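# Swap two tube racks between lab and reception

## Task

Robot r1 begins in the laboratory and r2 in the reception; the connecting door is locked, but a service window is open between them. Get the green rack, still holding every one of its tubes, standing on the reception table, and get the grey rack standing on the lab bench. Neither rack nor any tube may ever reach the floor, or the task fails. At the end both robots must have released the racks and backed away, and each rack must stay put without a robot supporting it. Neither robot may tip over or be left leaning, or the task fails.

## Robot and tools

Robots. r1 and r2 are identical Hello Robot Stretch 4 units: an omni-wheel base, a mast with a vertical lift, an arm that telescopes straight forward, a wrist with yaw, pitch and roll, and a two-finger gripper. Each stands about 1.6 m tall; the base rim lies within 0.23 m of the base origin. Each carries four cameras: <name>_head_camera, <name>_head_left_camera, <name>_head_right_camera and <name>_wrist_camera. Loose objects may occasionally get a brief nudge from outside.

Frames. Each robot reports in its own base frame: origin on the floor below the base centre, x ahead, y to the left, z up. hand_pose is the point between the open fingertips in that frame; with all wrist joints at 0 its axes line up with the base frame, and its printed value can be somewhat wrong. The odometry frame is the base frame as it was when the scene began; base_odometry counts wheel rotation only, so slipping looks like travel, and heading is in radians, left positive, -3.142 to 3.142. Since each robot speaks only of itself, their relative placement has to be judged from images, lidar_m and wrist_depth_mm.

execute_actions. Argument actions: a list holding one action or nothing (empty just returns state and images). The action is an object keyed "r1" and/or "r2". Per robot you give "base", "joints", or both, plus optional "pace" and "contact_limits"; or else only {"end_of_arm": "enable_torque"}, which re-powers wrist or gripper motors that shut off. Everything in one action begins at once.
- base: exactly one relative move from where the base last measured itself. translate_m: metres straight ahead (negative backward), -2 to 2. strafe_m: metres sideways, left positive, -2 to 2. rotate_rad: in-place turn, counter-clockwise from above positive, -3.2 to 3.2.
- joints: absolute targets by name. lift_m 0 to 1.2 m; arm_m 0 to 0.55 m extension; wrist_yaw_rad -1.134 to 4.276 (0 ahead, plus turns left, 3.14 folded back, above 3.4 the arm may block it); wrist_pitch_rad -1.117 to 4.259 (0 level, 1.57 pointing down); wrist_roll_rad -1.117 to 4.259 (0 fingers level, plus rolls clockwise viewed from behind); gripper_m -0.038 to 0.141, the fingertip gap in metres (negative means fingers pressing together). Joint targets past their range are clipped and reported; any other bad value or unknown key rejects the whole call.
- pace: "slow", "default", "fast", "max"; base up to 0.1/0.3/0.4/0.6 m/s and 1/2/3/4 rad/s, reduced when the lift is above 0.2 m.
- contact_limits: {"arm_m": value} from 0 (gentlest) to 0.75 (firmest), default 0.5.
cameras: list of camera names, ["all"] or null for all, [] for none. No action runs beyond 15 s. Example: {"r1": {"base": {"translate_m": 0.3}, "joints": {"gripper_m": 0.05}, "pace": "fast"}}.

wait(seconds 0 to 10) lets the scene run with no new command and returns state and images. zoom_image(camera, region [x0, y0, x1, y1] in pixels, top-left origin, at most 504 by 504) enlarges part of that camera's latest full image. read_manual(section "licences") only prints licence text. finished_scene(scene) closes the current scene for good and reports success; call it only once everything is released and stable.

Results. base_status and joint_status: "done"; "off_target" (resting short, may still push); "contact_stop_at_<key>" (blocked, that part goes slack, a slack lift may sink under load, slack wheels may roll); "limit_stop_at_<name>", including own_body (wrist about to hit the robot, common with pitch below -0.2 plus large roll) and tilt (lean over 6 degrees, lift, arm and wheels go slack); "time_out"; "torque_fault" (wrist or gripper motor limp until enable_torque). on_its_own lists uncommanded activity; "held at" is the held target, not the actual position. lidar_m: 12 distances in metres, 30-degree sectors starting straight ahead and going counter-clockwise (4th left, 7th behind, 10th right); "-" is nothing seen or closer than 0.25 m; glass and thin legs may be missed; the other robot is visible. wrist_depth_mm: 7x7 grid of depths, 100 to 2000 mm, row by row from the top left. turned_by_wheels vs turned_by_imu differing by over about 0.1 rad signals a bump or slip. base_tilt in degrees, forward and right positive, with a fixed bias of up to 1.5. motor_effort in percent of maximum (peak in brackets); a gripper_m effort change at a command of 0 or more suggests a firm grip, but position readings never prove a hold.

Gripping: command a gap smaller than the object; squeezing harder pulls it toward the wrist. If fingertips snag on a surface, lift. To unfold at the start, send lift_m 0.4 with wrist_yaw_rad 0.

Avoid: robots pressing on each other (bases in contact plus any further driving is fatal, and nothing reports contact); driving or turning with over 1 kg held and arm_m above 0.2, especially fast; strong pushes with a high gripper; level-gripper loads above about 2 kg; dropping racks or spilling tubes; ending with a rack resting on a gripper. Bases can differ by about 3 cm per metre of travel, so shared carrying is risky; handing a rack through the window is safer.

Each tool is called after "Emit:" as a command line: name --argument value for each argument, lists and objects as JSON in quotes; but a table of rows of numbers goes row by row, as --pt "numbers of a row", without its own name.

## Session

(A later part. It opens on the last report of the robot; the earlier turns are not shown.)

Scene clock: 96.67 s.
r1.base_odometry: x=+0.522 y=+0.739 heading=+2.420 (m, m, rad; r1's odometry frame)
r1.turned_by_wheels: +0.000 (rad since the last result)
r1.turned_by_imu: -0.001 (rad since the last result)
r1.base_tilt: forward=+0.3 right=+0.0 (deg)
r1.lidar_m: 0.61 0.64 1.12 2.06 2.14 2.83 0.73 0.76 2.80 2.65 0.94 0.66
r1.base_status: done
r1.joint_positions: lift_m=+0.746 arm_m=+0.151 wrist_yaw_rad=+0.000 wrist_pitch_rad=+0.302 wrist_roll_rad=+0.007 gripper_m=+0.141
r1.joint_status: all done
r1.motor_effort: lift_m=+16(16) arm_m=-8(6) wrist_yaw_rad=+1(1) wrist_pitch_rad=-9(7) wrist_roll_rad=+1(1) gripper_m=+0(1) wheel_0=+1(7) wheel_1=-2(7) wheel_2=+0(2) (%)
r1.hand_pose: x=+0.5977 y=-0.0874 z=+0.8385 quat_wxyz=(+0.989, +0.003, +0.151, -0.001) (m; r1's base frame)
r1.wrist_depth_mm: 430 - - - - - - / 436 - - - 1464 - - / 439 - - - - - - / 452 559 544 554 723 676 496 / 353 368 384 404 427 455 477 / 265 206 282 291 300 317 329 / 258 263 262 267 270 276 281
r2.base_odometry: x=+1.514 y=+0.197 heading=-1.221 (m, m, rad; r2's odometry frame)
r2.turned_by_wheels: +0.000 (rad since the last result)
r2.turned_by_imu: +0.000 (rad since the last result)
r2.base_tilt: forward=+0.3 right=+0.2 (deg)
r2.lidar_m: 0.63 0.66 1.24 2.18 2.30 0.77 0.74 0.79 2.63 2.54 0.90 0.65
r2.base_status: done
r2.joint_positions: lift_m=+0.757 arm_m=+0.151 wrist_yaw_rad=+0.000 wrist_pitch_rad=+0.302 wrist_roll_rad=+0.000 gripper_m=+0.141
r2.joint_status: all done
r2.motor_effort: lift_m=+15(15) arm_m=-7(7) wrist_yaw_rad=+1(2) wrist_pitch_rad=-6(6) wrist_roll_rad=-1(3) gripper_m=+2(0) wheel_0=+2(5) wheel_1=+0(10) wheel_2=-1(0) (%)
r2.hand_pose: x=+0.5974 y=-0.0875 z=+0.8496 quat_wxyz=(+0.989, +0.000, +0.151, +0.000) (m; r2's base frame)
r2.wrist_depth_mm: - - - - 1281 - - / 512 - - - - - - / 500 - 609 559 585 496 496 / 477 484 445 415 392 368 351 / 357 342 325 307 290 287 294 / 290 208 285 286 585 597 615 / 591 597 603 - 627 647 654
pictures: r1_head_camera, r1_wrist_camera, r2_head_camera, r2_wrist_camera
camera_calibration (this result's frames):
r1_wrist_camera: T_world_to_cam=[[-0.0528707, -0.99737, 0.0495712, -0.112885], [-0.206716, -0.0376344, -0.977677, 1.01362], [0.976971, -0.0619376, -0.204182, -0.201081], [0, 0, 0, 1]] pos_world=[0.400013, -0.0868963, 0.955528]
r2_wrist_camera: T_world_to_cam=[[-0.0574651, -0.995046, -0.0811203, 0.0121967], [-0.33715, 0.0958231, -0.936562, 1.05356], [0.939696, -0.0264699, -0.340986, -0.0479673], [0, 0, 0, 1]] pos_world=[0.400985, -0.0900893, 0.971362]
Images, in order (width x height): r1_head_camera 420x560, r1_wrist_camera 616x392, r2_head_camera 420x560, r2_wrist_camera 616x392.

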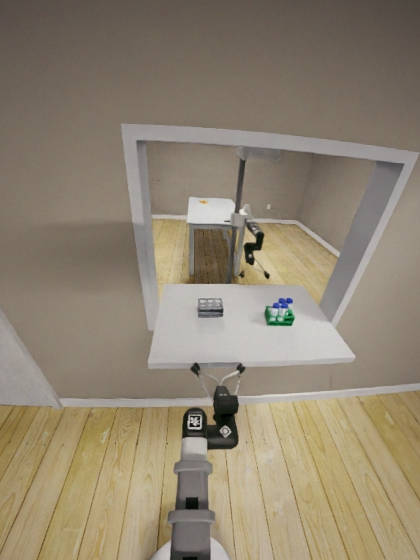

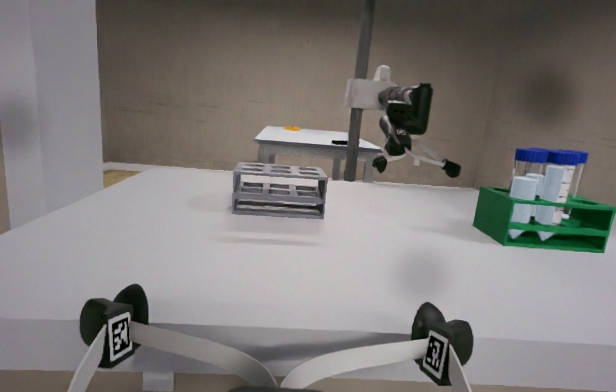

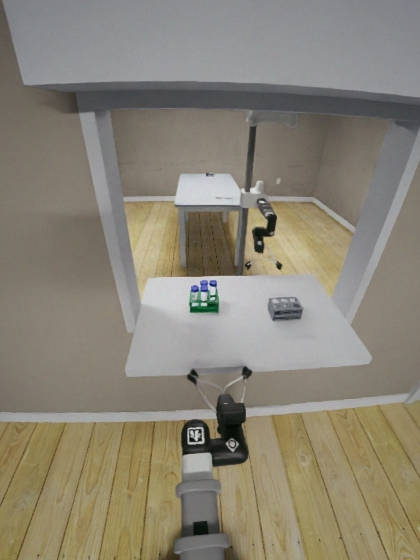

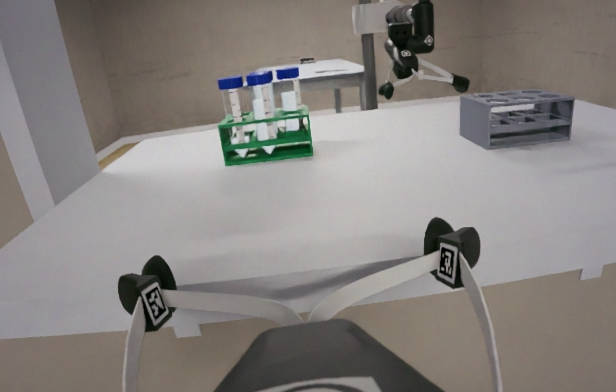

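Emit:
execute_actions --actions '[{"r1":{"joints":{"arm_m":0.40}},"r2":{"base":{"strafe_m":0.03},"joints":{"arm_m":0.42}}}]' --cameras '["r1_wrist_camera","r2_wrist_camera"]'

Scene clock: 100.37 s.
r1.base_odometry: x=+0.522 y=+0.739 heading=+2.420 (m, m, rad; r1's odometry frame)
r1.turned_by_wheels: +0.000 (rad since the last result)
r1.turned_by_imu: -0.001 (rad since the last result)
r1.base_tilt: forward=+0.2 right=+0.1 (deg)
r1.lidar_m: 0.62 0.63 1.16 2.04 2.14 2.78 0.75 0.76 2.78 2.65 0.92 0.66
r1.base_status: not commanded
r1.joint_positions: lift_m=+0.746 arm_m=+0.399 wrist_yaw_rad=+0.000 wrist_pitch_rad=+0.302 wrist_roll_rad=+0.007 gripper_m=+0.141
r1.joint_status: all done
r1.motor_effort: lift_m=+16(16) arm_m=+8(7) wrist_yaw_rad=+0(1) wrist_pitch_rad=-7(10) wrist_roll_rad=+0(0) gripper_m=-1(0) wheel_0=+0(0) wheel_1=-1(1) wheel_2=+0(0) (%)
r1.hand_pose: x=+0.8450 y=-0.0874 z=+0.8386 quat_wxyz=(+0.989, +0.003, +0.150, +0.000) (m; r1's base frame)
r1.wrist_depth_mm: - - - - - - - / - - - - 1205 917 - / - - - - - 609 - / - 569 - - - - - / 351 359 300 319 424 442 459 / 264 206 279 287 298 315 329 / 211 200 203 216 213 230 250
r2.base_odometry: x=+1.542 y=+0.207 heading=-1.221 (m, m, rad; r2's odometry frame)
r2.turned_by_wheels: +0.000 (rad since the last result)
r2.turned_by_imu: -0.001 (rad since the last result)
r2.base_tilt: forward=+0.3 right=+0.2 (deg)
r2.lidar_m: 0.63 0.68 1.27 2.15 2.27 3.18 0.73 0.79 2.65 2.56 0.88 0.67
r2.base_status: done
r2.joint_positions: lift_m=+0.757 arm_m=+0.419 wrist_yaw_rad=+0.000 wrist_pitch_rad=+0.302 wrist_roll_rad=+0.000 gripper_m=+0.141
r2.joint_status: all done
r2.motor_effort: lift_m=+15(15) arm_m=+6(6) wrist_yaw_rad=+1(2) wrist_pitch_rad=-6(9) wrist_roll_rad=-1(1) gripper_m=+0(2) wheel_0=+2(7) wheel_1=+0(10) wheel_2=-1(1) (%)
r2.hand_pose: x=+0.8652 y=-0.0874 z=+0.8497 quat_wxyz=(+0.989, +0.000, +0.151, +0.000) (m; r2's base frame)
r2.wrist_depth_mm: - - - - - 707 569 / - - - - - - 508 / - - - 320 1255 530 480 / - 480 345 298 359 364 349 / 357 340 310 303 287 249 264 / 267 208 232 229 228 216 216 / 222 211 210 - 198 187 -
pictures: r1_wrist_camera, r2_wrist_camera
camera_calibration (this result's frames):
r1_wrist_camera: T_world_to_cam=[[-0.0527379, -0.997378, 0.049558, -0.0998752], [-0.206465, -0.0376646, -0.977729, 1.06464], [0.977032, -0.0617954, -0.203937, -0.442926], [0, 0, 0, 1]] pos_world=[0.647296, -0.0868849, 0.955548]
r2_wrist_camera: T_world_to_cam=[[-0.0572454, -0.995058, -0.0811306, 0.0274615], [-0.336999, 0.0957536, -0.936623, 1.1438], [0.939763, -0.0262765, -0.340815, -0.299745], [0, 0, 0, 1]] pos_world=[0.668719, -0.090073, 0.971376]
Images, in order (width x height): r1_wrist_camera 616x392, r2_wrist_camera 616x392.

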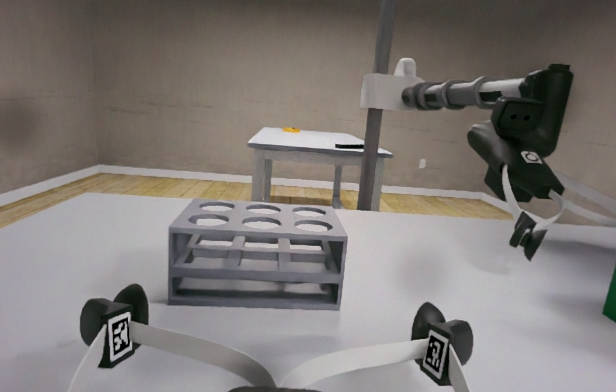

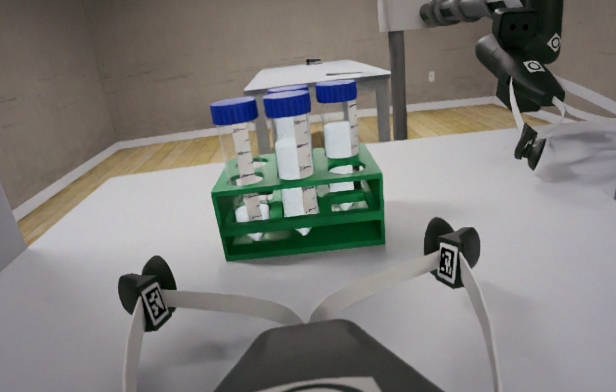

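Emit:
execute_actions --actions '[{"r1":{"base":{"strafe_m":0.017},"joints":{"arm_m":0.44},"pace":"slow"},"r2":{"joints":{"arm_m":0.48},"pace":"slow"}}]' --cameras '["r1_wrist_camera","r2_wrist_camera"]'

Scene clock: 103.67 s.
r1.base_odometry: x=+0.510 y=+0.726 heading=+2.420 (m, m, rad; r1's odometry frame)
r1.turned_by_wheels: +0.000 (rad since the last result)
r1.turned_by_imu: -0.001 (rad since the last result)
r1.base_tilt: forward=+0.1 right=-0.1 (deg)
r1.lidar_m: 0.56 0.64 1.14 2.05 2.12 2.79 0.75 0.76 2.81 2.67 0.92 0.65
r1.base_status: done
r1.joint_positions: lift_m=+0.746 arm_m=+0.439 wrist_yaw_rad=+0.000 wrist_pitch_rad=+0.302 wrist_roll_rad=+0.007 gripper_m=+0.141
r1.joint_status: all done
r1.motor_effort: lift_m=+16(16) arm_m=+8(7) wrist_yaw_rad=+1(0) wrist_pitch_rad=-9(7) wrist_roll_rad=+0(1) gripper_m=+1(0) wheel_0=-1(3) wheel_1=+0(5) wheel_2=+0(1) (%)
r1.hand_pose: x=+0.8850 y=-0.0874 z=+0.8386 quat_wxyz=(+0.989, +0.003, +0.150, +0.000) (m; r1's base frame)
r1.wrist_depth_mm: - - - - - - - / - - - - 1182 931 615 / - - - - - - 466 / - - - - - - 449 / 351 366 270 281 404 452 469 / 264 206 247 252 272 314 329 / 211 200 203 216 214 230 250
r2.base_odometry: x=+1.542 y=+0.207 heading=-1.221 (m, m, rad; r2's odometry frame)
r2.turned_by_wheels: +0.000 (rad since the last result)
r2.turned_by_imu: -0.001 (rad since the last result)
r2.base_tilt: forward=+0.3 right=+0.2 (deg)
r2.lidar_m: 0.64 0.69 1.29 2.15 2.26 3.16 0.73 0.79 2.65 2.57 0.88 0.65
r2.base_status: not commanded
r2.joint_positions: lift_m=+0.757 arm_m=+0.479 wrist_yaw_rad=+0.000 wrist_pitch_rad=+0.302 wrist_roll_rad=+0.000 gripper_m=+0.141
r2.joint_status: all done
r2.motor_effort: lift_m=+15(16) arm_m=+7(8) wrist_yaw_rad=+1(1) wrist_pitch_rad=-7(5) wrist_roll_rad=-2(1) gripper_m=+0(1) wheel_0=+2(2) wheel_1=+0(0) wheel_2=-1(1) (%)
r2.hand_pose: x=+0.9252 y=-0.0874 z=+0.8497 quat_wxyz=(+0.989, +0.000, +0.151, +0.000) (m; r2's base frame)
r2.wrist_depth_mm: - - - - - - 459 / - - - 1863 - - 452 / - - - 268 1229 - 484 / - 480 399 236 281 364 349 / 355 340 247 250 240 249 265 / 267 208 232 229 228 216 217 / 222 211 211 - 198 187 -
pictures: r1_wrist_camera, r2_wrist_camera
camera_calibration (this result's frames):
r1_wrist_camera: T_world_to_cam=[[-0.0527377, -0.997378, 0.0495581, -0.0977666], [-0.206465, -0.0376646, -0.977729, 1.07289], [0.977032, -0.0617952, -0.203937, -0.481991], [0, 0, 0, 1]] pos_world=[0.68728, -0.0868849, 0.955548]
r2_wrist_camera: T_world_to_cam=[[-0.057237, -0.995059, -0.0811305, 0.0308896], [-0.337, 0.0957507, -0.936623, 1.16401], [0.939763, -0.0262686, -0.340815, -0.356113], [0, 0, 0, 1]] pos_world=[0.728701, -0.0900723, 0.971376]
Images, in order (width x height): r1_wrist_camera 616x392, r2_wrist_camera 616x392.

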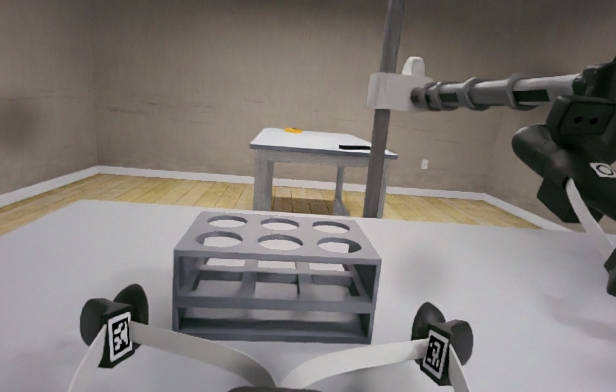

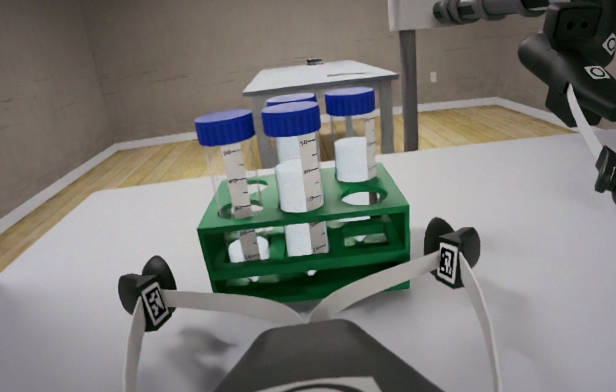

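Emit:
execute_actions --actions '[{"r1":{"joints":{"arm_m":0.492},"pace":"slow"},"r2":{"joints":{"arm_m":0.52},"pace":"slow"}}]' --cameras '["r1_wrist_camera","r2_wrist_camera"]'

Emit:
execute_actions --actions '[{"r1":{"joints":{"gripper_m":0.06}},"r2":{"joints":{"gripper_m":0.06}}}]' --cameras '[]'

Emit:
execute_actions --actions '[{"r1":{"joints":{"lift_m":0.80},"pace":"slow"},"r2":{"joints":{"lift_m":0.81},"pace":"slow"}}]' --cameras '["r1_wrist_camera","r2_wrist_camera"]'

Scene clock: 106.90 s.
r1.base_odometry: x=+0.510 y=+0.726 heading=+2.420 (m, m, rad; r1's odometry frame)
r1.turned_by_wheels: +0.000 (rad since the last result)
r1.turned_by_imu: -0.001 (rad since the last result)
r1.base_tilt: forward=+0.3 right=-0.2 (deg)
r1.lidar_m: 0.61 0.64 1.15 2.05 2.11 2.80 0.74 0.76 2.82 2.67 0.91 0.67
r1.base_status: not commanded
r1.joint_positions: lift_m=+0.746 arm_m=+0.491 wrist_yaw_rad=+0.000 wrist_pitch_rad=+0.302 wrist_roll_rad=+0.007 gripper_m=+0.141
r1.joint_status: all done
r1.motor_effort: lift_m=+16(16) arm_m=+8(5) wrist_yaw_rad=+0(0) wrist_pitch_rad=-8(7) wrist_roll_rad=+1(0) gripper_m=+0(2) wheel_0=-1(1) wheel_1=+0(0) wheel_2=+0(0) (%)
r1.hand_pose: x=+0.9369 y=-0.0874 z=+0.8386 quat_wxyz=(+0.989, +0.003, +0.150, +0.000) (m; r1's base frame)
r1.wrist_depth_mm: - - - - - - - / - - - - 1118 917 609 / - - - - - - - / - - - - - - - / 349 364 246 273 421 452 477 / 262 190 224 229 219 315 327 / 211 190 191 193 202 230 250
r2.base_odometry: x=+1.542 y=+0.207 heading=-1.221 (m, m, rad; r2's odometry frame)
r2.turned_by_wheels: +0.000 (rad since the last result)
r2.turned_by_imu: -0.001 (rad since the last result)
r2.base_tilt: forward=+0.3 right=+0.2 (deg)
r2.lidar_m: 0.62 0.68 1.26 2.15 2.27 3.18 0.71 0.78 2.64 2.57 0.89 0.65
r2.base_status: not commanded
r2.joint_positions: lift_m=+0.757 arm_m=+0.519 wrist_yaw_rad=+0.000 wrist_pitch_rad=+0.302 wrist_roll_rad=+0.000 gripper_m=+0.141
r2.joint_status: all done
r2.motor_effort: lift_m=+15(15) arm_m=+6(7) wrist_yaw_rad=+2(1) wrist_pitch_rad=-8(7) wrist_roll_rad=+0(0) gripper_m=-1(0) wheel_0=+2(2) wheel_1=+0(0) wheel_2=-1(1) (%)
r2.hand_pose: x=+0.9651 y=-0.0875 z=+0.8497 quat_wxyz=(+0.989, +0.000, +0.151, +0.000) (m; r2's base frame)
r2.wrist_depth_mm: - - - - - - - / - - - 1863 1863 - - / - - 189 189 1205 - - / - - 402 211 240 364 349 / 353 338 207 207 215 251 265 / 267 208 210 162 214 216 217 / 221 211 210 - 198 187 -
pictures: r1_wrist_camera, r2_wrist_camera
camera_calibration (this result's frames):
r1_wrist_camera: T_world_to_cam=[[-0.0527335, -0.997378, 0.0495581, -0.095028], [-0.206465, -0.0376655, -0.977729, 1.08363], [0.977032, -0.0617911, -0.203937, -0.53278], [0, 0, 0, 1]] pos_world=[0.739263, -0.0868846, 0.955548]
r2_wrist_camera: T_world_to_cam=[[-0.0575182, -0.995042, -0.0811307, 0.0333721], [-0.336972, 0.0958461, -0.936623, 1.17746], [0.939756, -0.0265341, -0.340815, -0.393679], [0, 0, 0, 1]] pos_world=[0.768655, -0.0900947, 0.971376]
Images, in order (width x height): r1_wrist_camera 616x392, r2_wrist_camera 616x392.

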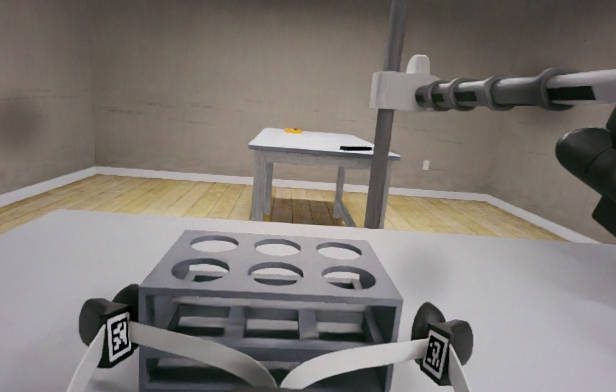

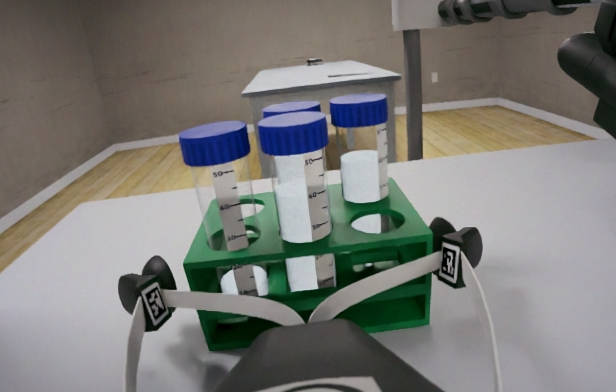

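Scene clock: 108.73 s.
r1.base_odometry: x=+0.510 y=+0.726 heading=+2.420 (m, m, rad; r1's odometry frame)
r1.turned_by_wheels: +0.000 (rad since the last result)
r1.turned_by_imu: +0.000 (rad since the last result)
r1.base_tilt: forward=+0.2 right=-0.1 (deg)
r1.lidar_m: 0.62 0.62 1.16 2.04 2.12 2.81 0.75 0.78 2.80 2.65 0.89 0.65
r1.base_status: not commanded
r1.joint_positions: lift_m=+0.746 arm_m=+0.491 wrist_yaw_rad=+0.000 wrist_pitch_rad=+0.303 wrist_roll_rad=+0.007 gripper_m=+0.061
r1.joint_status: all done
r1.motor_effort: lift_m=+16(16) arm_m=+8(8) wrist_yaw_rad=+0(1) wrist_pitch_rad=-9(12) wrist_roll_rad=+1(0) gripper_m=-23(24) wheel_0=-1(1) wheel_1=+0(0) wheel_2=+0(0) (%)
r1.hand_pose: x=+0.9368 y=-0.0874 z=+0.8382 quat_wxyz=(+0.989, +0.003, +0.151, +0.000) (m; r1's base frame)
r1.wrist_depth_mm: - - - - - - - / - - - - 1118 946 603 / - - - - - - - / - - - - - - - / 347 359 234 245 413 445 473 / 260 185 206 208 190 310 327 / 154 169 176 179 176 171 248
r2.base_odometry: x=+1.542 y=+0.207 heading=-1.221 (m, m, rad; r2's odometry frame)
r2.turned_by_wheels: +0.000 (rad since the last result)
r2.turned_by_imu: -0.001 (rad since the last result)
r2.base_tilt: forward=+0.4 right=+0.2 (deg)
r2.lidar_m: 0.64 0.66 1.27 2.14 2.27 3.20 0.73 0.78 2.64 2.57 0.87 0.67
r2.base_status: not commanded
r2.joint_positions: lift_m=+0.757 arm_m=+0.519 wrist_yaw_rad=+0.000 wrist_pitch_rad=+0.305 wrist_roll_rad=+0.000 gripper_m=+0.060
r2.joint_status: all done
r2.motor_effort: lift_m=+16(16) arm_m=+6(6) wrist_yaw_rad=+2(2) wrist_pitch_rad=-16(18) wrist_roll_rad=-1(4) gripper_m=-20(23) wheel_0=+2(2) wheel_1=+0(0) wheel_2=-1(1) (%)
r2.hand_pose: x=+0.9649 y=-0.0875 z=+0.8487 quat_wxyz=(+0.988, +0.000, +0.152, +0.000) (m; r2's base frame)
r2.wrist_depth_mm: - - - - - - - / - - - 1863 1863 - - / - - 166 170 1205 - - / - 466 375 192 221 355 342 / 349 330 184 182 190 253 260 / 263 178 190 187 187 208 209 / 210 206 194 - 193 185 -
pictures: none
No camera images: the call's "cameras" was empty. Leave "cameras" out to get every camera's image.

Scene clock: 110.07 s.
r1.base_odometry: x=+0.510 y=+0.726 heading=+2.420 (m, m, rad; r1's odometry frame)
r1.turned_by_wheels: +0.000 (rad since the last result)
r1.turned_by_imu: +0.000 (rad since the last result)
r1.base_tilt: forward=+0.2 right=+0.0 (deg)
r1.lidar_m: 0.60 0.66 1.16 2.04 2.11 2.81 0.75 0.75 2.78 2.67 0.90 0.63
r1.base_status: not commanded
r1.joint_positions: lift_m=+0.800 arm_m=+0.491 wrist_yaw_rad=+0.000 wrist_pitch_rad=+0.303 wrist_roll_rad=+0.007 gripper_m=+0.061
r1.joint_status: all done
r1.motor_effort: lift_m=+22(24) arm_m=+8(8) wrist_yaw_rad=+0(1) wrist_pitch_rad=-12(11) wrist_roll_rad=+0(0) gripper_m=-24(22) wheel_0=-2(2) wheel_1=+0(0) wheel_2=+0(0) (%)
r1.hand_pose: x=+0.9368 y=-0.0874 z=+0.8917 quat_wxyz=(+0.989, +0.003, +0.151, +0.000) (m; r1's base frame)
r1.wrist_depth_mm: - - - - - - - / - - - - 1118 946 603 / - - - - - - - / - - - - - - - / - 488 234 245 - - - / 353 185 206 208 190 427 442 / 154 170 176 179 176 171 340
r2.base_odometry: x=+1.542 y=+0.207 heading=-1.221 (m, m, rad; r2's odometry frame)
r2.turned_by_wheels: +0.000 (rad since the last result)
r2.turned_by_imu: -0.001 (rad since the last result)
r2.base_tilt: forward=+0.4 right=+0.2 (deg)
r2.lidar_m: 0.62 0.66 1.27 2.15 2.25 3.17 0.74 0.80 2.63 2.57 0.89 0.67
r2.base_status: not commanded
r2.joint_positions: lift_m=+0.810 arm_m=+0.519 wrist_yaw_rad=+0.000 wrist_pitch_rad=+0.306 wrist_roll_rad=+0.000 gripper_m=+0.060
r2.joint_status: all done
r2.motor_effort: lift_m=+24(25) arm_m=+6(6) wrist_yaw_rad=+2(2) wrist_pitch_rad=-19(17) wrist_roll_rad=+0(1) gripper_m=-26(21) wheel_0=+1(2) wheel_1=+0(0) wheel_2=-1(1) (%)
r2.hand_pose: x=+0.9649 y=-0.0875 z=+0.9010 quat_wxyz=(+0.988, +0.000, +0.152, +0.000) (m; r2's base frame)
r2.wrist_depth_mm: - - - - - - - / - - - - 1921 - - / - - 166 170 1229 - - / - - - 192 222 477 452 / - 442 184 182 191 338 351 / 351 177 190 187 186 277 273 / 279 274 194 - 249 247 -
pictures: r1_wrist_camera, r2_wrist_camera
camera_calibration (this result's frames):
r1_wrist_camera: T_world_to_cam=[[-0.052663, -0.997378, 0.0496328, -0.0977967], [-0.207845, -0.0376659, -0.977436, 1.13654], [0.976743, -0.0617907, -0.205316, -0.520354], [0, 0, 0, 1]] pos_world=[0.739325, -0.0868845, 1.00891]
r2_wrist_camera: T_world_to_cam=[[-0.0578025, -0.995042, -0.0809318, 0.0376161], [-0.340204, 0.0958478, -0.935454, 1.22752], [0.938574, -0.0265383, -0.344057, -0.371887], [0, 0, 0, 1]] pos_world=[0.768826, -0.090095, 1.02339]
Images, in order (width x height): r1_wrist_camera 616x392, r2_wrist_camera 616x392.

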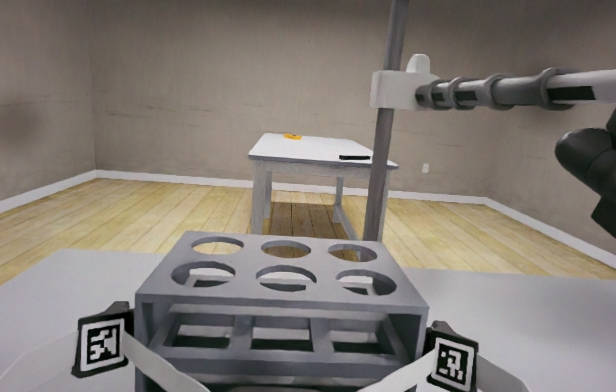

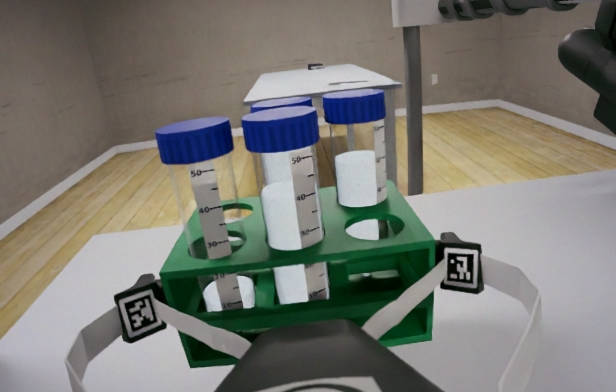

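Emit:
execute_actions --actions '[{"r1":{"joints":{"arm_m":0}},"r2":{"joints":{"arm_m":0}}}]' --cameras '[]'

Emit:
execute_actions --actions '[{"r1":{"base":{"rotate_rad":-3.14},"pace":"slow"},"r2":{"base":{"rotate_rad":3.0},"pace":"slow"}}]' --cameras '["r1_head_camera","r2_head_camera"]'

Scene clock: 115.50 s.
r1.base_odometry: x=+0.510 y=+0.726 heading=+2.420 (m, m, rad; r1's odometry frame)
r1.turned_by_wheels: +0.000 (rad since the last result)
r1.turned_by_imu: -0.001 (rad since the last result)
r1.base_tilt: forward=+0.3 right=-0.1 (deg)
r1.lidar_m: 0.40 0.63 1.11 2.03 2.12 2.80 0.76 0.72 2.81 2.66 0.89 0.65
r1.base_status: not commanded
r1.joint_positions: lift_m=+0.800 arm_m=+0.002 wrist_yaw_rad=+0.000 wrist_pitch_rad=+0.304 wrist_roll_rad=+0.007 gripper_m=+0.061
r1.joint_status: all done
r1.motor_effort: lift_m=+23(22) arm_m=-8(4) wrist_yaw_rad=+1(0) wrist_pitch_rad=-16(13) wrist_roll_rad=+0(1) gripper_m=-23(26) wheel_0=-1(2) wheel_1=+0(0) wheel_2=+0(0) (%)
r1.hand_pose: x=+0.4483 y=-0.0874 z=+0.8915 quat_wxyz=(+0.988, +0.003, +0.151, -0.001) (m; r1's base frame)
r1.wrist_depth_mm: 549 603 - - - - - / 564 615 - - - - - / 585 627 - - 1661 - - / 603 634 831 891 976 - - / 615 496 233 244 564 615 654 / 640 185 206 208 190 442 449 / 154 170 176 179 176 171 723
r2.base_odometry: x=+1.542 y=+0.207 heading=-1.221 (m, m, rad; r2's odometry frame)
r2.turned_by_wheels: +0.000 (rad since the last result)
r2.turned_by_imu: -0.002 (rad since the last result)
r2.base_tilt: forward=+0.4 right=+0.2 (deg)
r2.lidar_m: 0.40 0.67 1.28 2.15 2.29 3.20 0.73 0.77 2.66 2.58 0.88 0.45
r2.base_status: not commanded
r2.joint_positions: lift_m=+0.810 arm_m=+0.001 wrist_yaw_rad=+0.000 wrist_pitch_rad=+0.306 wrist_roll_rad=+0.000 gripper_m=+0.061
r2.joint_status: all done
r2.motor_effort: lift_m=+24(24) arm_m=-7(7) wrist_yaw_rad=+2(0) wrist_pitch_rad=-19(20) wrist_roll_rad=+0(1) gripper_m=-23(24) wheel_0=+2(2) wheel_1=+0(0) wheel_2=-1(1) (%)
r2.hand_pose: x=+0.4471 y=-0.0875 z=+0.9009 quat_wxyz=(+0.988, +0.000, +0.152, +0.000) (m; r2's base frame)
r2.wrist_depth_mm: 544 - - - 1537 - - / 574 - - - - - - / 609 654 166 170 691 707 661 / 640 634 521 191 221 484 462 / 683 452 183 182 190 452 750 / 741 178 191 187 187 798 809 / 778 809 194 - 842 854 891
pictures: none
No camera images: the call's "cameras" was empty. Leave "cameras" out to get every camera's image.

Scene clock: 119.93 s.
r1.base_odometry: x=+0.511 y=+0.726 heading=-0.720 (m, m, rad; r1's odometry frame)
r1.turned_by_wheels: -3.140 (rad since the last result)
r1.turned_by_imu: -3.161 (rad since the last result)
r1.base_tilt: forward=+0.2 right=+0.0 (deg)
r1.lidar_m: 0.41 0.78 2.83 2.70 0.97 0.65 0.60 0.65 1.14 2.01 2.08 2.77
r1.base_status: done
r1.joint_positions: lift_m=+0.800 arm_m=+0.002 wrist_yaw_rad=+0.000 wrist_pitch_rad=+0.304 wrist_roll_rad=+0.006 gripper_m=+0.061
r1.joint_status: not commanded
r1.motor_effort: lift_m=+22(22) arm_m=-8(8) wrist_yaw_rad=+1(0) wrist_pitch_rad=-13(14) wrist_roll_rad=+0(1) gripper_m=-24(27) wheel_0=+0(5) wheel_1=+0(6) wheel_2=+1(4) (%)
r1.hand_pose: x=+0.4483 y=-0.0875 z=+0.8916 quat_wxyz=(+0.988, +0.003, +0.151, -0.001) (m; r1's base frame)
r1.wrist_depth_mm: - - - - - - - / - - - - - - - / - - - - - - - / 878 946 1008 - - - - / 585 609 234 244 - - - / 574 185 207 208 190 - - / 154 170 176 179 176 171 1708
r2.base_odometry: x=+1.542 y=+0.207 heading=+1.779 (m, m, rad; r2's odometry frame)
r2.turned_by_wheels: +3.000 (rad since the last result)
r2.turned_by_imu: +3.028 (rad since the last result)
r2.base_tilt: forward=+0.3 right=+0.2 (deg)
r2.lidar_m: 0.40 0.73 2.82 2.55 1.43 0.68 0.63 0.63 1.09 2.16 2.18 0.46
r2.base_status: done
r2.joint_positions: lift_m=+0.810 arm_m=+0.001 wrist_yaw_rad=+0.000 wrist_pitch_rad=+0.306 wrist_roll_rad=+0.000 gripper_m=+0.061
r2.joint_status: not commanded
r2.motor_effort: lift_m=+24(24) arm_m=-6(6) wrist_yaw_rad=+1(2) wrist_pitch_rad=-19(18) wrist_roll_rad=-1(1) gripper_m=-22(21) wheel_0=+1(6) wheel_1=+0(4) wheel_2=-1(5) (%)
r2.hand_pose: x=+0.4471 y=-0.0874 z=+0.9009 quat_wxyz=(+0.988, +0.000, +0.152, +0.000) (m; r2's base frame)
r2.wrist_depth_mm: - - - - - - - / - - - - - - - / - 1281 166 170 - - - / 831 778 640 192 221 - - / 569 569 183 182 190 1661 1756 / 580 178 190 187 186 1366 1366 / 1366 1336 194 - 1229 1229 1160
pictures: r1_head_camera, r2_head_camera
Images, in order (width x height): r1_head_camera 420x560, r2_head_camera 420x560.

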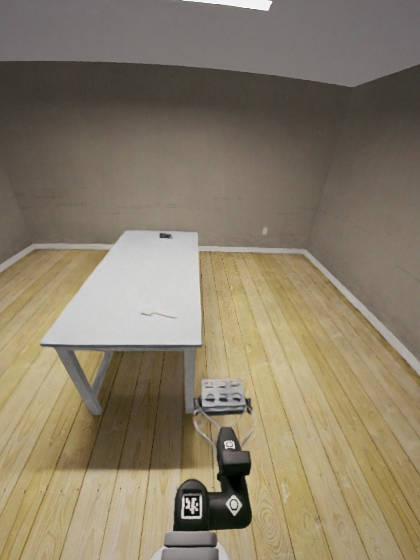

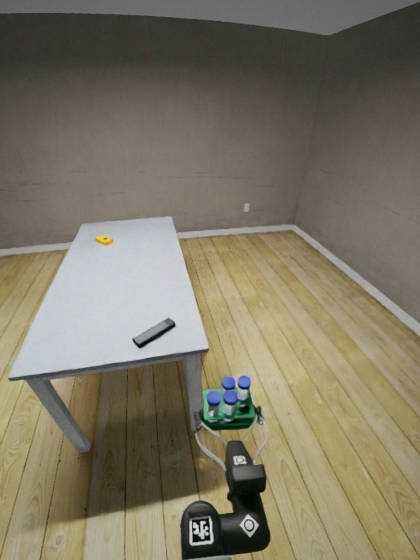

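Emit:
execute_actions --actions '[{"r1":{"base":{"strafe_m":0.55},"joints":{"arm_m":0.2}},"r2":{"base":{"strafe_m":0.53},"joints":{"arm_m":0.2}}}]' --cameras '[]'

Emit:
execute_actions --actions '[{"r1":{"joints":{"arm_m":0.5,"lift_m":0.75}},"r2":{"joints":{"arm_m":0.5,"lift_m":0.76}}}]' --cameras '["r1_head_camera","r2_head_camera"]'

Scene clock: 124.77 s.
r1.base_odometry: x=+0.873 y=+1.140 heading=-0.720 (m, m, rad; r1's odometry frame)
r1.turned_by_wheels: +0.000 (rad since the last result)
r1.turned_by_imu: -0.001 (rad since the last result)
r1.base_tilt: forward=+0.2 right=-0.1 (deg)
r1.lidar_m: 0.62 3.18 2.26 2.14 1.34 0.92 0.64 0.67 0.87 2.57 2.66 0.76
r1.base_status: done
r1.joint_positions: lift_m=+0.800 arm_m=+0.199 wrist_yaw_rad=+0.000 wrist_pitch_rad=+0.304 wrist_roll_rad=+0.006 gripper_m=+0.061
r1.joint_status: all done
r1.motor_effort: lift_m=+22(22) arm_m=+8(10) wrist_yaw_rad=+0(2) wrist_pitch_rad=-10(12) wrist_roll_rad=+0(1) gripper_m=-23(24) wheel_0=+2(7) wheel_1=+0(9) wheel_2=+0(2) (%)
r1.hand_pose: x=+0.6448 y=-0.0874 z=+0.8917 quat_wxyz=(+0.988, +0.003, +0.151, +0.000) (m; r1's base frame)
r1.wrist_depth_mm: - - - - - - - / - - - - - - - / - - - - - - - / - - 991 1078 1182 - - / - 609 234 244 691 741 - / 466 185 206 208 190 521 549 / 154 170 176 179 176 171 415
r2.base_odometry: x=+1.024 y=+0.098 heading=+1.779 (m, m, rad; r2's odometry frame)
r2.turned_by_wheels: +0.000 (rad since the last result)
r2.turned_by_imu: -0.001 (rad since the last result)
r2.base_tilt: forward=+0.4 right=+0.2 (deg)
r2.lidar_m: 0.61 3.39 2.19 2.03 1.50 1.00 0.69 0.71 0.89 2.47 2.73 0.75
r2.base_status: done
r2.joint_positions: lift_m=+0.810 arm_m=+0.199 wrist_yaw_rad=+0.000 wrist_pitch_rad=+0.306 wrist_roll_rad=+0.000 gripper_m=+0.061
r2.joint_status: all done
r2.motor_effort: lift_m=+24(24) arm_m=+6(6) wrist_yaw_rad=+1(2) wrist_pitch_rad=-18(19) wrist_roll_rad=+0(0) gripper_m=-25(26) wheel_0=+0(8) wheel_1=+1(8) wheel_2=+0(2) (%)
r2.hand_pose: x=+0.6449 y=-0.0874 z=+0.9010 quat_wxyz=(+0.988, +0.000, +0.152, +0.000) (m; r2's base frame)
r2.wrist_depth_mm: - - - - - - - / - - - - - - - / - - 166 170 854 976 - / - - 609 194 221 574 544 / - 564 183 182 190 410 418 / 1708 177 191 186 186 370 442 / 355 336 194 - 407 1182 1160
pictures: none
No camera images: the call's "cameras" was empty. Leave "cameras" out to get every camera's image.

Scene clock: 126.77 s.
r1.base_odometry: x=+0.873 y=+1.140 heading=-0.720 (m, m, rad; r1's odometry frame)
r1.turned_by_wheels: +0.000 (rad since the last result)
r1.turned_by_imu: +0.000 (rad since the last result)
r1.base_tilt: forward=+0.2 right=+0.0 (deg)
r1.lidar_m: 0.70 3.19 2.26 2.15 1.30 0.91 0.64 0.65 0.84 2.58 2.63 0.76
r1.base_status: not commanded
r1.joint_positions: lift_m=+0.750 arm_m=+0.499 wrist_yaw_rad=+0.000 wrist_pitch_rad=+0.304 wrist_roll_rad=+0.006 gripper_m=+0.061
r1.joint_status: all done
r1.motor_effort: lift_m=+15(20) arm_m=+8(9) wrist_yaw_rad=+0(1) wrist_pitch_rad=-13(13) wrist_roll_rad=+0(1) gripper_m=-26(28) wheel_0=+2(2) wheel_1=+1(1) wheel_2=+0(0) (%)
r1.hand_pose: x=+0.9449 y=-0.0874 z=+0.8422 quat_wxyz=(+0.988, +0.003, +0.151, +0.000) (m; r1's base frame)
r1.wrist_depth_mm: - - - - - - - / - - - - - - - / - - - - - - - / - - 798 866 946 - - / - 477 234 245 549 591 - / 347 185 206 209 189 415 433 / 154 170 176 179 176 171 330
r2.base_odometry: x=+1.024 y=+0.098 heading=+1.779 (m, m, rad; r2's odometry frame)
r2.turned_by_wheels: +0.000 (rad since the last result)
r2.turned_by_imu: -0.001 (rad since the last result)
r2.base_tilt: forward=+0.3 right=+0.2 (deg)
r2.lidar_m: 0.65 3.41 2.20 2.01 1.51 1.01 0.70 0.70 0.91 2.47 2.71 0.75
r2.base_status: not commanded
r2.joint_positions: lift_m=+0.760 arm_m=+0.499 wrist_yaw_rad=+0.000 wrist_pitch_rad=+0.306 wrist_roll_rad=+0.000 gripper_m=+0.061
r2.joint_status: all done
r2.motor_effort: lift_m=+17(23) arm_m=+6(7) wrist_yaw_rad=+1(1) wrist_pitch_rad=-16(20) wrist_roll_rad=-1(1) gripper_m=-24(24) wheel_0=+0(0) wheel_1=+0(1) wheel_2=+0(0) (%)
r2.hand_pose: x=+0.9449 y=-0.0874 z=+0.8516 quat_wxyz=(+0.988, +0.000, +0.152, +0.000) (m; r2's base frame)
r2.wrist_depth_mm: - - - - - - - / - - - - - - - / - - 166 170 661 683 - / - 615 488 195 222 466 439 / 480 436 183 182 191 330 343 / 343 178 190 187 186 272 267 / 276 270 194 - 244 243 -
pictures: r1_head_camera, r2_head_camera
Images, in order (width x height): r1_head_camera 420x560, r2_head_camera 420x560.

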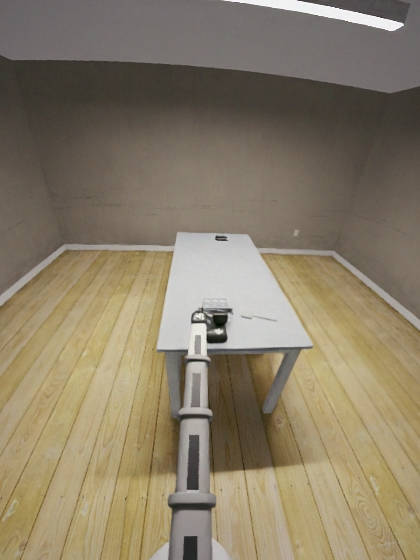

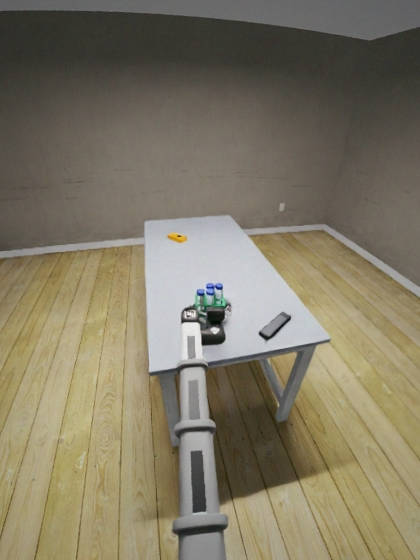

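Emit:
execute_actions --actions '[{"r1":{"joints":{"lift_m":0.70},"pace":"slow"},"r2":{"joints":{"lift_m":0.712},"pace":"slow"}}]' --cameras '[]'

Emit:
execute_actions --actions '[{"r1":{"joints":{"gripper_m":0.141}},"r2":{"joints":{"gripper_m":0.141}}}]' --cameras '[]'

Emit:
execute_actions --actions '[{"r1":{"joints":{"arm_m":0}},"r2":{"joints":{"arm_m":0}}}]' --cameras '["r1_wrist_camera","r2_wrist_camera"]'

Scene clock: 131.00 s.
r1.base_odometry: x=+0.873 y=+1.140 heading=-0.720 (m, m, rad; r1's odometry frame)
r1.turned_by_wheels: +0.000 (rad since the last result)
r1.turned_by_imu: -0.001 (rad since the last result)
r1.base_tilt: forward=+0.1 right=+0.0 (deg)
r1.lidar_m: 0.71 3.19 2.23 2.15 1.31 0.93 0.65 0.65 0.88 2.58 2.62 0.74
r1.base_status: not commanded
r1.joint_positions: lift_m=+0.700 arm_m=+0.499 wrist_yaw_rad=+0.000 wrist_pitch_rad=+0.304 wrist_roll_rad=+0.006 gripper_m=+0.061
r1.joint_status: all done
r1.motor_effort: lift_m=+15(16) arm_m=+8(8) wrist_yaw_rad=+0(0) wrist_pitch_rad=-13(12) wrist_roll_rad=+1(0) gripper_m=-23(23) wheel_0=+2(2) wheel_1=+1(1) wheel_2=+0(0) (%)
r1.hand_pose: x=+0.9449 y=-0.0874 z=+0.7922 quat_wxyz=(+0.988, +0.003, +0.151, +0.000) (m; r1's base frame)
r1.wrist_depth_mm: - - - - - - - / - - - - - - - / - - - - - - - / - 549 597 640 707 768 - / 343 357 233 244 407 442 469 / 259 185 206 209 190 304 324 / 154 169 176 179 176 171 237
r2.base_odometry: x=+1.024 y=+0.098 heading=+1.779 (m, m, rad; r2's odometry frame)
r2.turned_by_wheels: +0.000 (rad since the last result)
r2.turned_by_imu: -0.002 (rad since the last result)
r2.base_tilt: forward=+0.3 right=+0.2 (deg)
r2.lidar_m: 0.66 3.39 2.22 2.02 1.49 1.00 0.69 0.71 0.92 2.46 2.70 0.74
r2.base_status: not commanded
r2.joint_positions: lift_m=+0.712 arm_m=+0.499 wrist_yaw_rad=+0.000 wrist_pitch_rad=+0.306 wrist_roll_rad=+0.000 gripper_m=+0.061
r2.joint_status: all done
r2.motor_effort: lift_m=+16(17) arm_m=+6(6) wrist_yaw_rad=+1(1) wrist_pitch_rad=-19(18) wrist_roll_rad=-3(2) gripper_m=-24(24) wheel_0=+0(0) wheel_1=+1(1) wheel_2=+0(0) (%)
r2.hand_pose: x=+0.9449 y=-0.0874 z=+0.8036 quat_wxyz=(+0.988, +0.000, +0.152, +0.000) (m; r2's base frame)
r2.wrist_depth_mm: - - - - - - - / - - - 1366 1182 - - / - 831 166 170 508 521 488 / - 469 375 195 222 357 342 / 349 332 183 182 191 252 259 / 263 178 191 187 187 208 208 / 210 206 195 - 193 185 -
pictures: none
No camera images: the call's "cameras" was empty. Leave "cameras" out to get every camera's image.

Scene clock: 132.83 s.
r1.base_odometry: x=+0.873 y=+1.140 heading=-0.720 (m, m, rad; r1's odometry frame)
r1.turned_by_wheels: +0.000 (rad since the last result)
r1.turned_by_imu: +0.000 (rad since the last result)
r1.base_tilt: forward=+0.3 right=-0.1 (deg)
r1.lidar_m: 0.72 3.19 2.24 2.14 1.31 0.93 0.63 0.65 0.89 2.58 2.66 0.77
r1.base_status: not commanded
r1.joint_positions: lift_m=+0.700 arm_m=+0.499 wrist_yaw_rad=+0.000 wrist_pitch_rad=+0.302 wrist_roll_rad=+0.006 gripper_m=+0.141
r1.joint_status: all done
r1.motor_effort: lift_m=+15(15) arm_m=+7(7) wrist_yaw_rad=+0(0) wrist_pitch_rad=-8(13) wrist_roll_rad=+1(0) gripper_m=-1(25) wheel_0=+2(2) wheel_1=+1(1) wheel_2=+0(0) (%)
r1.hand_pose: x=+0.9450 y=-0.0874 z=+0.7927 quat_wxyz=(+0.989, +0.003, +0.150, +0.000) (m; r1's base frame)
r1.wrist_depth_mm: - - - - - - - / - - - - - - - / - - - - - - - / - 564 609 661 715 788 - / 347 364 240 265 413 449 477 / 262 190 228 220 216 309 327 / 209 193 191 195 200 229 239
r2.base_odometry: x=+1.024 y=+0.098 heading=+1.779 (m, m, rad; r2's odometry frame)
r2.turned_by_wheels: +0.000 (rad since the last result)
r2.turned_by_imu: -0.001 (rad since the last result)
r2.base_tilt: forward=+0.3 right=+0.2 (deg)
r2.lidar_m: 0.67 3.40 2.21 2.05 1.48 1.00 0.69 0.72 0.92 2.47 2.72 0.75
r2.base_status: not commanded
r2.joint_positions: lift_m=+0.712 arm_m=+0.499 wrist_yaw_rad=+0.000 wrist_pitch_rad=+0.303 wrist_roll_rad=+0.000 gripper_m=+0.141
r2.joint_status: all done
r2.motor_effort: lift_m=+16(16) arm_m=+6(6) wrist_yaw_rad=+1(1) wrist_pitch_rad=-8(17) wrist_roll_rad=+1(1) gripper_m=+0(26) wheel_0=+0(0) wheel_1=+1(0) wheel_2=+0(0) (%)
r2.hand_pose: x=+0.9452 y=-0.0874 z=+0.8044 quat_wxyz=(+0.989, +0.000, +0.151, +0.000) (m; r2's base frame)
r2.wrist_depth_mm: - - - - - - - / - - - 1430 - - - / - 946 189 200 535 535 508 / - 480 394 213 259 364 349 / 353 338 207 207 215 250 263 / 267 208 212 205 216 216 217 / 222 211 210 - 198 187 -
pictures: none
No camera images: the call's "cameras" was empty. Leave "cameras" out to get every camera's image.

Scene clock: 135.37 s.
r1.base_odometry: x=+0.873 y=+1.140 heading=-0.720 (m, m, rad; r1's odometry frame)
r1.turned_by_wheels: +0.000 (rad since the last result)
r1.turned_by_imu: -0.001 (rad since the last result)
r1.base_tilt: forward=+0.2 right=-0.1 (deg)
r1.lidar_m: 0.71 3.17 2.25 2.14 1.32 0.92 0.63 0.67 0.86 2.58 2.66 0.76
r1.base_status: not commanded
r1.joint_positions: lift_m=+0.700 arm_m=+0.002 wrist_yaw_rad=+0.000 wrist_pitch_rad=+0.302 wrist_roll_rad=+0.006 gripper_m=+0.141
r1.joint_status: all done
r1.motor_effort: lift_m=+15(15) arm_m=-8(6) wrist_yaw_rad=+2(0) wrist_pitch_rad=-9(8) wrist_roll_rad=+0(0) gripper_m=+1(1) wheel_0=+2(1) wheel_1=+1(1) wheel_2=+0(0) (%)
r1.hand_pose: x=+0.4485 y=-0.0874 z=+0.7926 quat_wxyz=(+0.989, +0.003, +0.151, -0.001) (m; r1's base frame)
r1.wrist_depth_mm: - - - - - - - / - - - - - - - / - - - 1863 - - - / - 585 615 661 715 809 - / - 544 549 554 564 564 580 / 1576 206 1661 1756 1808 1863 609 / 1281 585 1025 1308 1308 1336 1397
r2.base_odometry: x=+1.024 y=+0.098 heading=+1.779 (m, m, rad; r2's odometry frame)
r2.turned_by_wheels: +0.000 (rad since the last result)
r2.turned_by_imu: -0.001 (rad since the last result)
r2.base_tilt: forward=+0.4 right=+0.3 (deg)
r2.lidar_m: 0.66 3.38 2.20 2.02 1.50 1.00 0.69 0.72 0.92 2.49 2.70 0.73
r2.base_status: not commanded
r2.joint_positions: lift_m=+0.712 arm_m=+0.001 wrist_yaw_rad=+0.000 wrist_pitch_rad=+0.302 wrist_roll_rad=+0.000 gripper_m=+0.141
r2.joint_status: all done
r2.motor_effort: lift_m=+16(16) arm_m=-7(7) wrist_yaw_rad=+2(1) wrist_pitch_rad=-7(7) wrist_roll_rad=-2(2) gripper_m=+0(1) wheel_0=+1(0) wheel_1=+1(0) wheel_2=+0(1) (%)
r2.hand_pose: x=+0.4475 y=-0.0874 z=+0.8045 quat_wxyz=(+0.989, +0.000, +0.151, +0.000) (m; r2's base frame)
r2.wrist_depth_mm: - - - - - - - / - - 1708 1118 1255 - - / - - 676 654 580 574 603 / - 492 504 525 554 1921 654 / - 508 1756 1756 1618 691 1430 / 1576 208 564 1366 1308 1060 1182 / 1308 1229 597 - 1160 960 1060
pictures: r1_wrist_camera, r2_wrist_camera
camera_calibration (this result's frames):
r1_wrist_camera: T_world_to_cam=[[-0.0528757, -0.997369, 0.0495815, -0.118504], [-0.206724, -0.0376429, -0.977675, 0.93788], [0.976969, -0.061945, -0.20419, -0.0647204], [0, 0, 0, 1]] pos_world=[0.250846, -0.0868964, 0.909602]
r2_wrist_camera: T_world_to_cam=[[-0.0574429, -0.995047, -0.08113, -0.0000729997], [-0.337145, 0.0958246, -0.936563, 0.960793], [0.939699, -0.0264464, -0.340979, 0.0776043], [0, 0, 0, 1]] pos_world=[0.250997, -0.0900879, 0.926299]
Images, in order (width x height): r1_wrist_camera 616x392, r2_wrist_camera 616x392.

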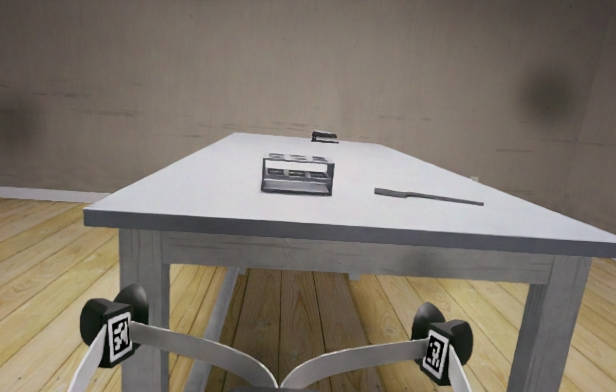

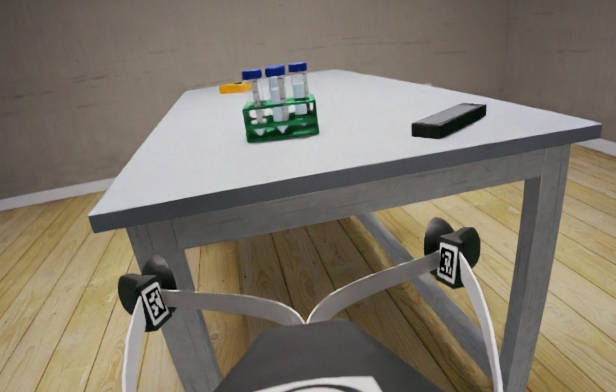

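Emit:
finished_scene --scene 1

The scene is finished: the task was done.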